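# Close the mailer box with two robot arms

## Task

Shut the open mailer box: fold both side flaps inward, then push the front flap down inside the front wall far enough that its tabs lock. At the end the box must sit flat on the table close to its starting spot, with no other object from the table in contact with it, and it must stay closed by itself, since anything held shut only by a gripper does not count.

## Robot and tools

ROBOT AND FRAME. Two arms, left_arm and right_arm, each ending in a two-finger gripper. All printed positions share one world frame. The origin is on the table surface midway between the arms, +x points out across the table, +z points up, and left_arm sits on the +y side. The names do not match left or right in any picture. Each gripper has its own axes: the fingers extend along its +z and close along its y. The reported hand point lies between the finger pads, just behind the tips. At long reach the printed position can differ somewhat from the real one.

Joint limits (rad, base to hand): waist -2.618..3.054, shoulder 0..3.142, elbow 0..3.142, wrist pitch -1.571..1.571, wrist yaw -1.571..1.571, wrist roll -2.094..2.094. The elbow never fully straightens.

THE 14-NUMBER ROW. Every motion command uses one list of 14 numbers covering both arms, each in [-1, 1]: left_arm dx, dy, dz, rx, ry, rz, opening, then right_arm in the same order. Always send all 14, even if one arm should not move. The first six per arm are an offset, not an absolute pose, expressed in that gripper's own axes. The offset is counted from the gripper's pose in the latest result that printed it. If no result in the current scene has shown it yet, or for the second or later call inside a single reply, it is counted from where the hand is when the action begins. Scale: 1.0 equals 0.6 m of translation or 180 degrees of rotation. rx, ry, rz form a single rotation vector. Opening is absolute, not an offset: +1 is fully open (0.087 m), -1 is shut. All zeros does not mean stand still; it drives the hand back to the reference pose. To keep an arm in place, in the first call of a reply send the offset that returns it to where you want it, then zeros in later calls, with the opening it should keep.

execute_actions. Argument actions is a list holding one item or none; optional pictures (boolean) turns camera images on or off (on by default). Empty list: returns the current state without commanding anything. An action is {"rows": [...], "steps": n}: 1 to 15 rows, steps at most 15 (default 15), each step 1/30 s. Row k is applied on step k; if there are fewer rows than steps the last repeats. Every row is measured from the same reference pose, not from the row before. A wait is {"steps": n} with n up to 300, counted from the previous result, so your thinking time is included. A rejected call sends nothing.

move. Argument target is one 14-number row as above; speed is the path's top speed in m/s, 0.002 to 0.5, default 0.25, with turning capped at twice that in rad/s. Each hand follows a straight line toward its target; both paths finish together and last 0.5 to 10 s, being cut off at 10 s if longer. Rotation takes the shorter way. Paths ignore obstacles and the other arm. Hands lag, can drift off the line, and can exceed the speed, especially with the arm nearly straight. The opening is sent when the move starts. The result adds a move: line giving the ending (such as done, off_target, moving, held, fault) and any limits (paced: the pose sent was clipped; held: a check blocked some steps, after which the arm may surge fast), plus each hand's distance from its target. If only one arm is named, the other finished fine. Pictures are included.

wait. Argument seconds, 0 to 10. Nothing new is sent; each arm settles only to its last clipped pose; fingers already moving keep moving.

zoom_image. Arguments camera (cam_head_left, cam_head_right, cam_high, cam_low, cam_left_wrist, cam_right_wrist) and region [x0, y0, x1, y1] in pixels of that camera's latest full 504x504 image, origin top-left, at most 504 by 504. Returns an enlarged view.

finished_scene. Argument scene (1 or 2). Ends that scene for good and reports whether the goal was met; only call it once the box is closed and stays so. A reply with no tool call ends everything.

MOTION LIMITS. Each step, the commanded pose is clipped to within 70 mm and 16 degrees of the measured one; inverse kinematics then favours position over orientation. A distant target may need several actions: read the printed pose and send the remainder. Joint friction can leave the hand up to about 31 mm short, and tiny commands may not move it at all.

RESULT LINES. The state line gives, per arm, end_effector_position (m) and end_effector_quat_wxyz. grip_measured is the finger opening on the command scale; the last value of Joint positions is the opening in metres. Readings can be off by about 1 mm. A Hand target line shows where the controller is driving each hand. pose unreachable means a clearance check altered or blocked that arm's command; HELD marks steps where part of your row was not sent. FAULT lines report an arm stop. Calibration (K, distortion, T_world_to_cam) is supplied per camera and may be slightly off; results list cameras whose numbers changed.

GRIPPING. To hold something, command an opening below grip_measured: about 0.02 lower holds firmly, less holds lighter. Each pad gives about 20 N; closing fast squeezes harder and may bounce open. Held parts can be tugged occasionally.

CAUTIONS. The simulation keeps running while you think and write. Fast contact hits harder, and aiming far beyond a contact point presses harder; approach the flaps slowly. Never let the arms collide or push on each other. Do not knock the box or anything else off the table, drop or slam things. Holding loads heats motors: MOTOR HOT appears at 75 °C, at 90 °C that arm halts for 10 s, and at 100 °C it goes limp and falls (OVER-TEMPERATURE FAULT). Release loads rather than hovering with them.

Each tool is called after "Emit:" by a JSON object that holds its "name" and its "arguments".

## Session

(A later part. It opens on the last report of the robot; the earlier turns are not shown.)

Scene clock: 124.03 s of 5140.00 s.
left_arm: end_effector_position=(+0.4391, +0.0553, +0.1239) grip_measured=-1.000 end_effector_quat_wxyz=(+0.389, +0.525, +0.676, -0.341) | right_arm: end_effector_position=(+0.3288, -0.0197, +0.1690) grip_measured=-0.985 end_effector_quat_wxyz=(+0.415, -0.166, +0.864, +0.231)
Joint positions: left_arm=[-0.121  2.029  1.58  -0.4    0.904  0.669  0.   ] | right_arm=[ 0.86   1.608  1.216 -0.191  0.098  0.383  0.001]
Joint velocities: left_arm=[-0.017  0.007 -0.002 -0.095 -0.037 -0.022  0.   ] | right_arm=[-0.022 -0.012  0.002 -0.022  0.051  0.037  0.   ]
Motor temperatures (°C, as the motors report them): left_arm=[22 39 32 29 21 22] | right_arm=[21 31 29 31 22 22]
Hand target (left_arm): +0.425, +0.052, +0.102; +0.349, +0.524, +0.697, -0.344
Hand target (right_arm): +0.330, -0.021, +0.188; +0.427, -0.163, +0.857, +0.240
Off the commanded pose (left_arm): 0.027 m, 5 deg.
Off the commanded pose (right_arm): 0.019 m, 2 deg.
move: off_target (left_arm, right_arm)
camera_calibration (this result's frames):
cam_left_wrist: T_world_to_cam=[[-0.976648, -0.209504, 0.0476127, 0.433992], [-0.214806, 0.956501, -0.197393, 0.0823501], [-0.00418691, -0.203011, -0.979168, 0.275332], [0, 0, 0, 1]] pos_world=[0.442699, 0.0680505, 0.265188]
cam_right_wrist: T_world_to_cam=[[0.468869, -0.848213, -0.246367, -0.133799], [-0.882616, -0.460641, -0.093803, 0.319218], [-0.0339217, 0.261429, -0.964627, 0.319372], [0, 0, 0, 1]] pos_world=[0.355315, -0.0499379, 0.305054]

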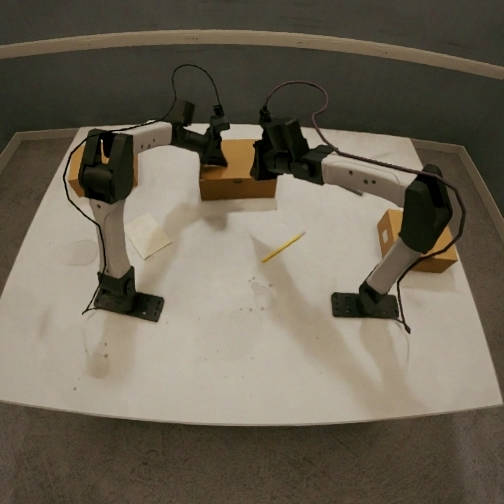

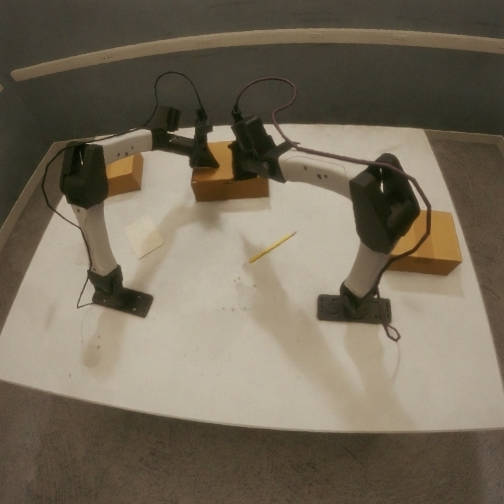

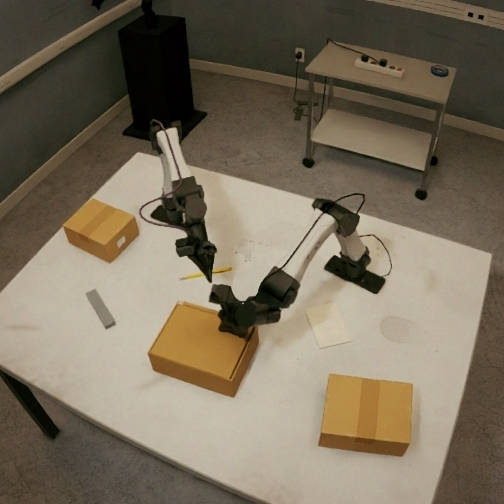

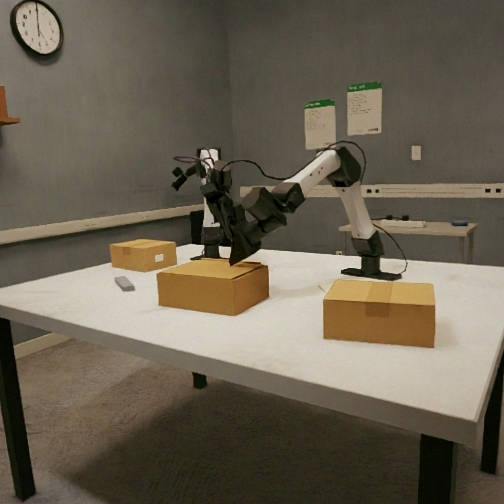

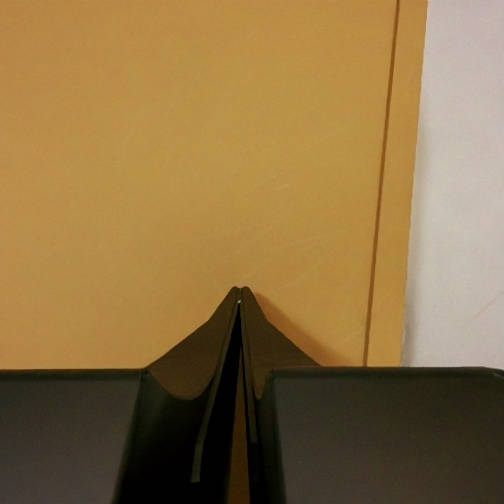

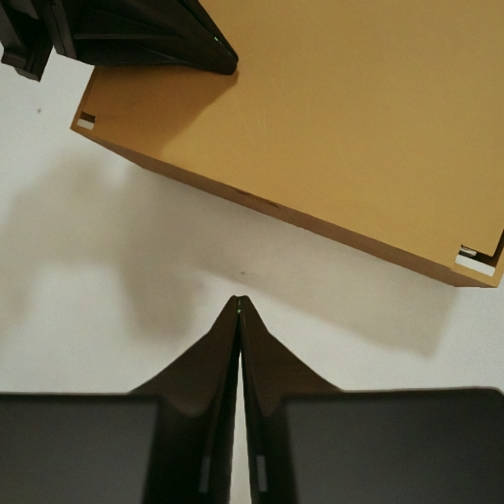

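Emit:
{"name": "move", "arguments": {"target": [0,0,0,0,0,0,-1, -0.048,-0.083,0.092,0,0,0,-1], "speed": 0.1}}

Emit:
{"name": "move", "arguments": {"target": [0.05,0,0.026,0,0,0,-1, 0.085,-0.027,0.06,0,0,0,-1], "speed": 0.04}}

Emit:
{"name": "move", "arguments": {"target": [-0.15,0,-0.12,0,0,0,-1, -0.1,0.03,-0.15,0,0,0,-1], "speed": 0.1}}

Scene clock: 128.50 s of 5140.00 s.
left_arm: end_effector_position=(+0.4393, +0.0553, +0.1259) grip_measured=-1.000 end_effector_quat_wxyz=(+0.391, +0.526, +0.674, -0.341) | right_arm: end_effector_position=(+0.3956, -0.0356, +0.1395) grip_measured=-0.985 end_effector_quat_wxyz=(+0.401, -0.162, +0.874, +0.223)
Joint positions: left_arm=[-0.121  2.026  1.58  -0.398  0.905  0.671  0.   ] | right_arm=[ 0.705  1.793  1.333 -0.158 -0.025  0.307  0.001]
Joint velocities: left_arm=[-0.017 -0.002  0.007  0.022  0.037  0.007  0.   ] | right_arm=[-0.022  0.007 -0.012 -0.037 -0.022 -0.037 -0.   ]
Motor temperatures (°C, as the motors report them): left_arm=[22 39 32 29 21 22] | right_arm=[21 31 30 31 22 22]
Hand target (left_arm): +0.439, +0.055, +0.124; +0.389, +0.525, +0.676, -0.341
Hand target (right_arm): +0.404, -0.030, +0.149; +0.415, -0.165, +0.864, +0.232
Off the commanded pose (left_arm): 0.002 m, 0 deg.
Off the commanded pose (right_arm): 0.015 m, 2 deg.
After step 90, 0.27 s passed at rest.
move: off_target (right_arm)
camera_calibration (this result's frames):
cam_left_wrist: T_world_to_cam=[[-0.977135, -0.208267, 0.0427971, 0.434826], [-0.212617, 0.956288, -0.200766, 0.0822843], [0.000886432, -0.205274, -0.978704, 0.275051], [0, 0, 0, 1]] pos_world=[0.442135, 0.0683334, 0.267105]
cam_right_wrist: T_world_to_cam=[[0.452083, -0.857951, -0.244008, -0.179914], [-0.889813, -0.452822, -0.0564333, 0.366022], [-0.0620754, 0.242634, -0.96813, 0.308261], [0, 0, 0, 1]] pos_world=[0.426163, -0.0634091, 0.275192]

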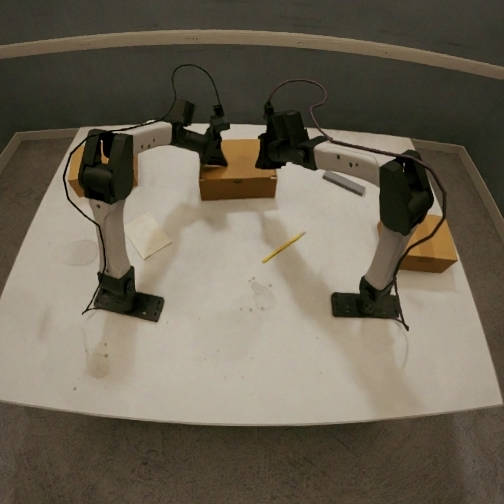

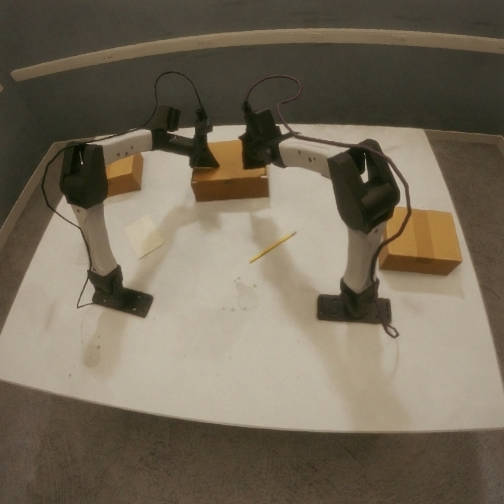

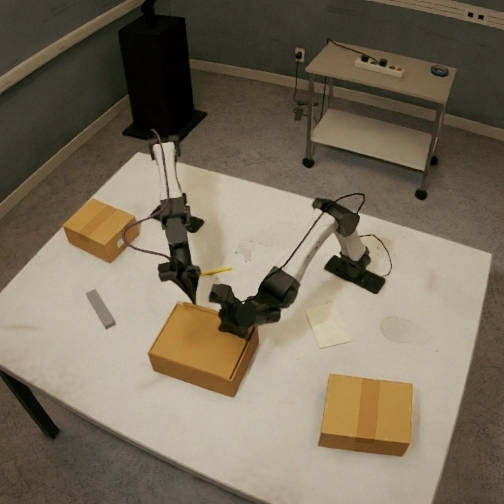

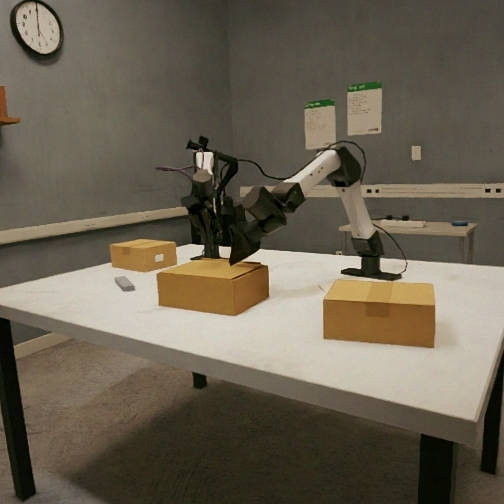

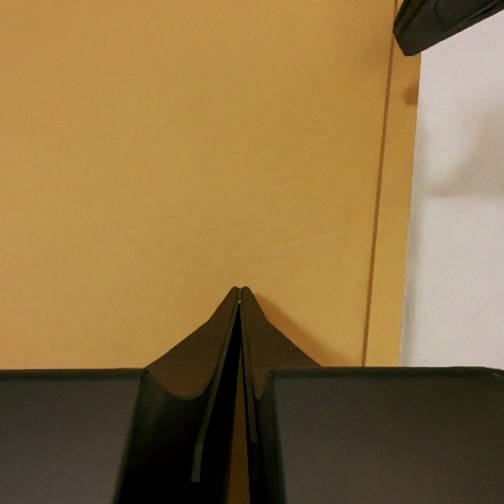

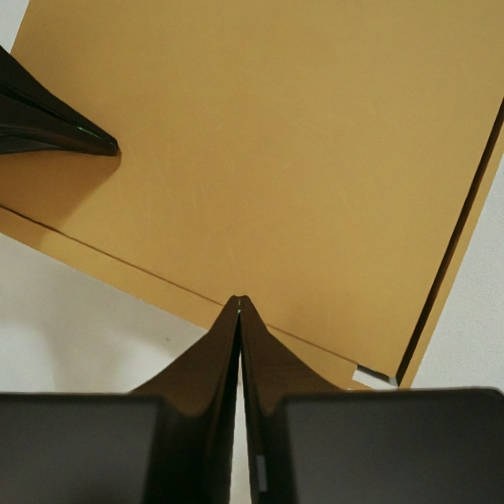

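Scene clock: 130.37 s of 5140.00 s.
left_arm: end_effector_position=(+0.4432, +0.0517, +0.1239) grip_measured=-1.000 end_effector_quat_wxyz=(+0.419, +0.533, +0.650, -0.343) | right_arm: end_effector_position=(+0.3992, -0.0328, +0.1097) grip_measured=-0.985 end_effector_quat_wxyz=(+0.428, -0.159, +0.858, +0.237)
Joint positions: left_arm=[-0.117  2.021  1.52  -0.275  0.938  0.67   0.   ] | right_arm=[ 0.705  1.815  1.184  0.083 -0.025  0.307  0.001]
Joint velocities: left_arm=[-0.002 -0.007 -0.012 -0.037 -0.022  0.007  0.   ] | right_arm=[-0.002  0.002 -0.012 -0.022 -0.037 -0.007  0.   ]
Motor temperatures (°C, as the motors report them): left_arm=[22 39 32 29 21 22] | right_arm=[21 31 30 31 22 22]
Hand target (left_arm): +0.436, +0.056, +0.093; +0.391, +0.526, +0.674, -0.341
Hand target (right_arm): +0.392, -0.037, +0.076; +0.401, -0.162, +0.874, +0.223
Off the commanded pose (left_arm): 0.032 m, 4 deg.
Off the commanded pose (right_arm): 0.035 m, 4 deg.
move: off_target (left_arm, right_arm)
camera_calibration (this result's frames):
cam_left_wrist: T_world_to_cam=[[-0.981937, -0.189112, -0.00595648, 0.445172], [-0.181488, 0.950316, -0.252907, 0.0791273], [0.0534883, -0.247257, -0.967472, 0.249867], [0, 0, 0, 1]] pos_world=[0.438127, 0.0707732, 0.264403]
cam_right_wrist: T_world_to_cam=[[0.465703, -0.847387, -0.255062, -0.19029], [-0.88489, -0.449004, -0.123954, 0.374366], [-0.00948662, 0.283428, -0.958947, 0.258321], [0, 0, 0, 1]] pos_world=[0.422342, -0.0663728, 0.245585]

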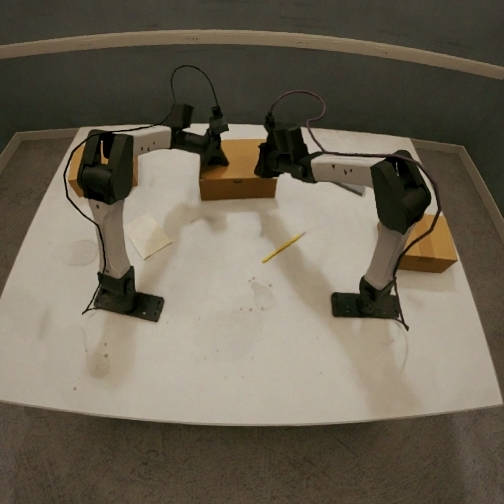

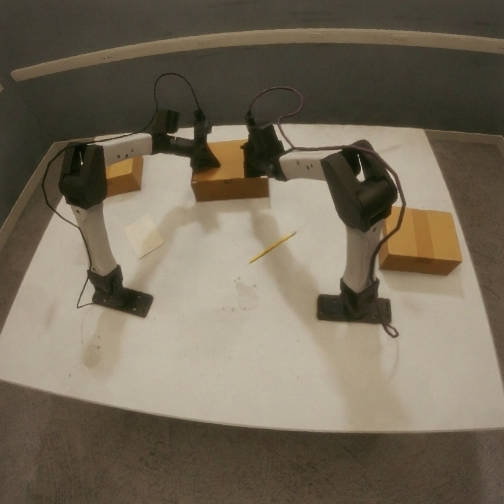

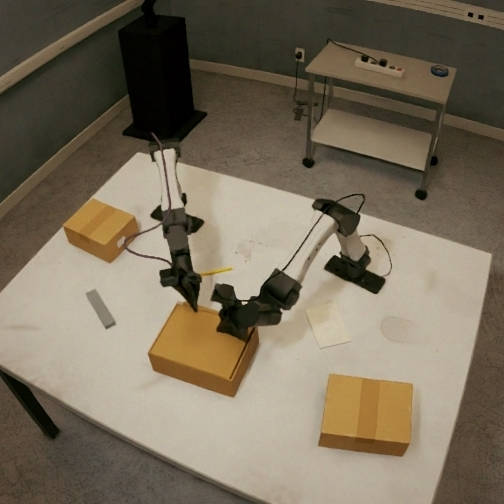

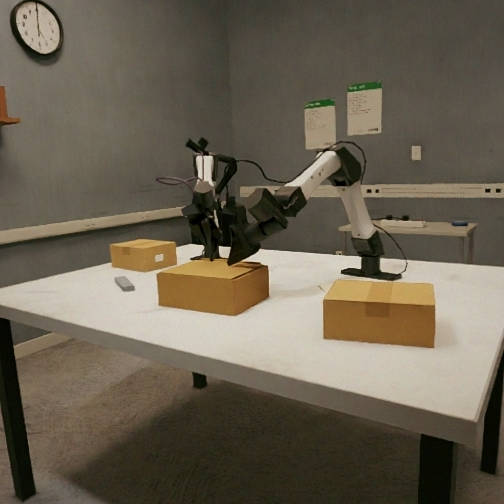

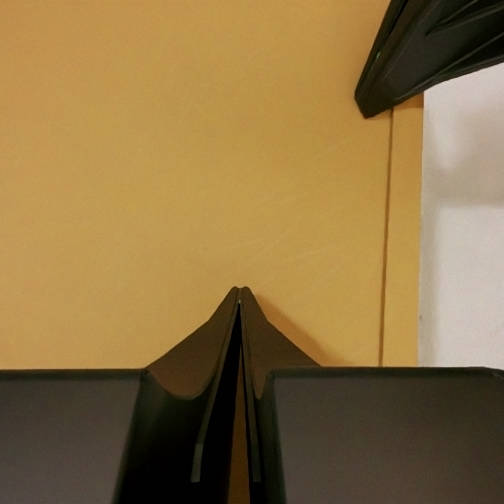

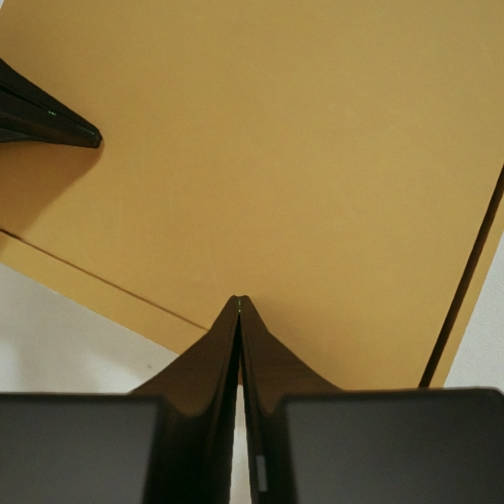

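Scene clock: 132.13 s of 5140.00 s.
left_arm: end_effector_position=(+0.4381, +0.0747, +0.2357) grip_measured=-1.000 end_effector_quat_wxyz=(+0.423, +0.536, +0.646, -0.341) | right_arm: end_effector_position=(+0.3637, -0.0603, +0.1922) grip_measured=-0.985 end_effector_quat_wxyz=(+0.416, -0.160, +0.865, +0.231)
Joint positions: left_arm=[-0.067  1.96   1.885 -0.742  0.975  0.737  0.   ] | right_arm=[ 0.705  1.592  1.289 -0.276 -0.025  0.307  0.001]
Joint velocities: left_arm=[ 0.002  0.012 -0.002 -0.081 -0.022  0.066  0.   ] | right_arm=[-0.012 -0.017  0.002  0.066  0.022 -0.081 -0.   ]
Motor temperatures (°C, as the motors report them): left_arm=[22 39 32 29 21 22] | right_arm=[21 31 30 31 22 22]
Hand target (left_arm): +0.438, +0.079, +0.236; +0.419, +0.533, +0.650, -0.342
Hand target (right_arm): +0.366, -0.063, +0.209; +0.428, -0.159, +0.858, +0.237
Off the commanded pose (left_arm): 0.005 m, 1 deg.
Off the commanded pose (right_arm): 0.018 m, 2 deg.
move: off_target (right_arm)
camera_calibration (this result's frames):
cam_left_wrist: T_world_to_cam=[[-0.982478, -0.18545, -0.0185619, 0.44816], [-0.174479, 0.950203, -0.258209, 0.0828351], [0.0655224, -0.250446, -0.965911, 0.35859], [0, 0, 0, 1]] pos_world=[0.431265, 0.0942086, 0.376074]
cam_right_wrist: T_world_to_cam=[[0.459684, -0.852055, -0.250384, -0.175019], [-0.887492, -0.451022, -0.0945376, 0.336069], [-0.0323775, 0.265671, -0.96352, 0.353062], [0, 0, 0, 1]] pos_world=[0.390143, -0.0913501, 0.328131]

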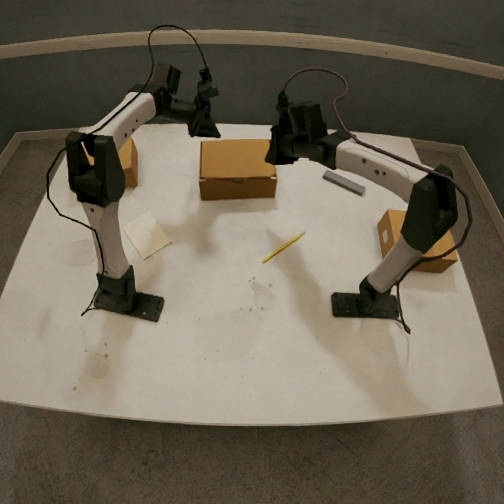

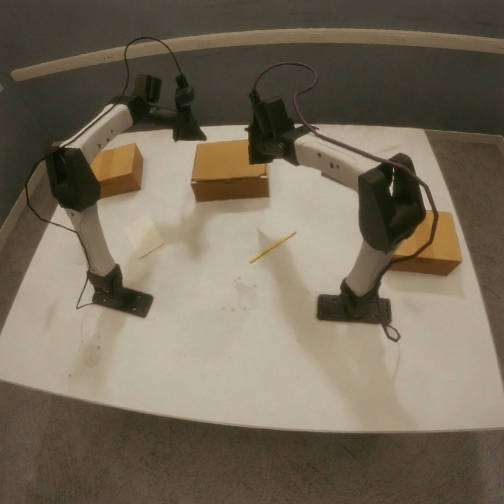

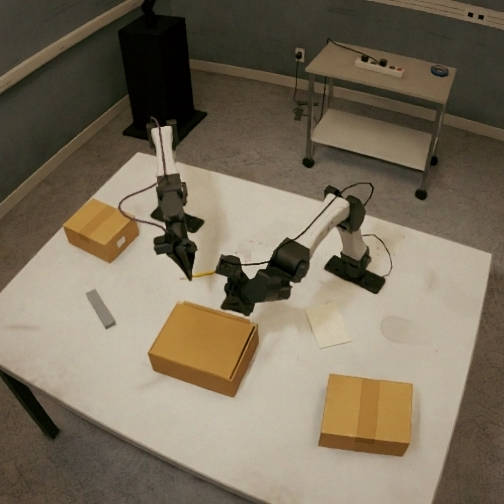

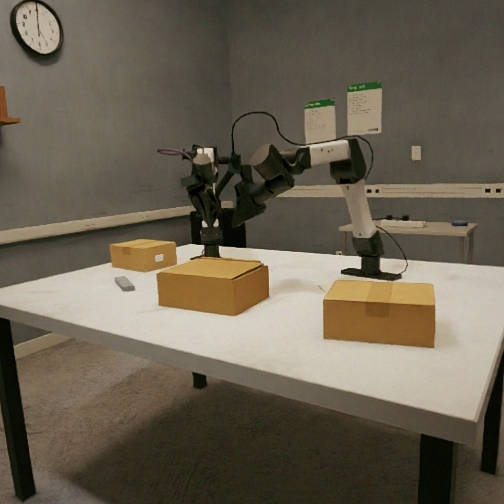

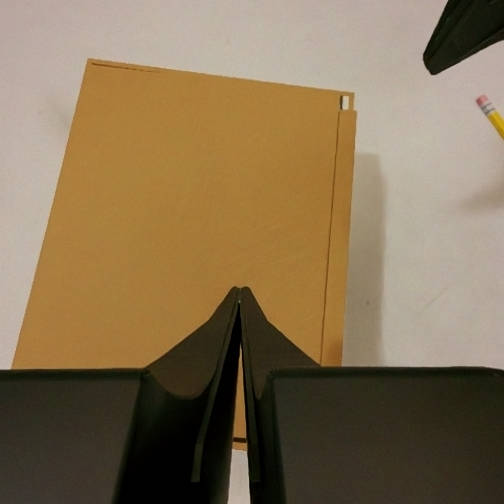

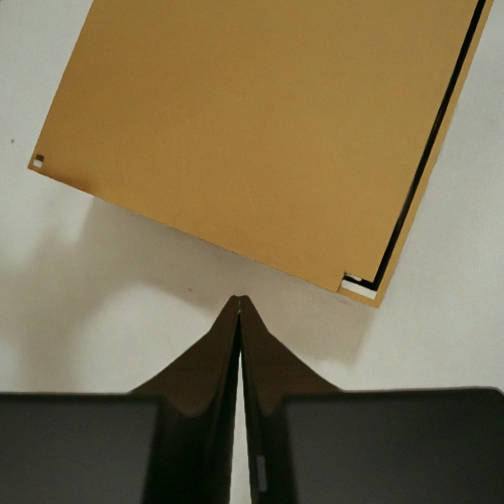

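Stays closed.

Emit:
{"name": "finished_scene", "arguments": {"scene": 1}}

The scene is finished: the task was done.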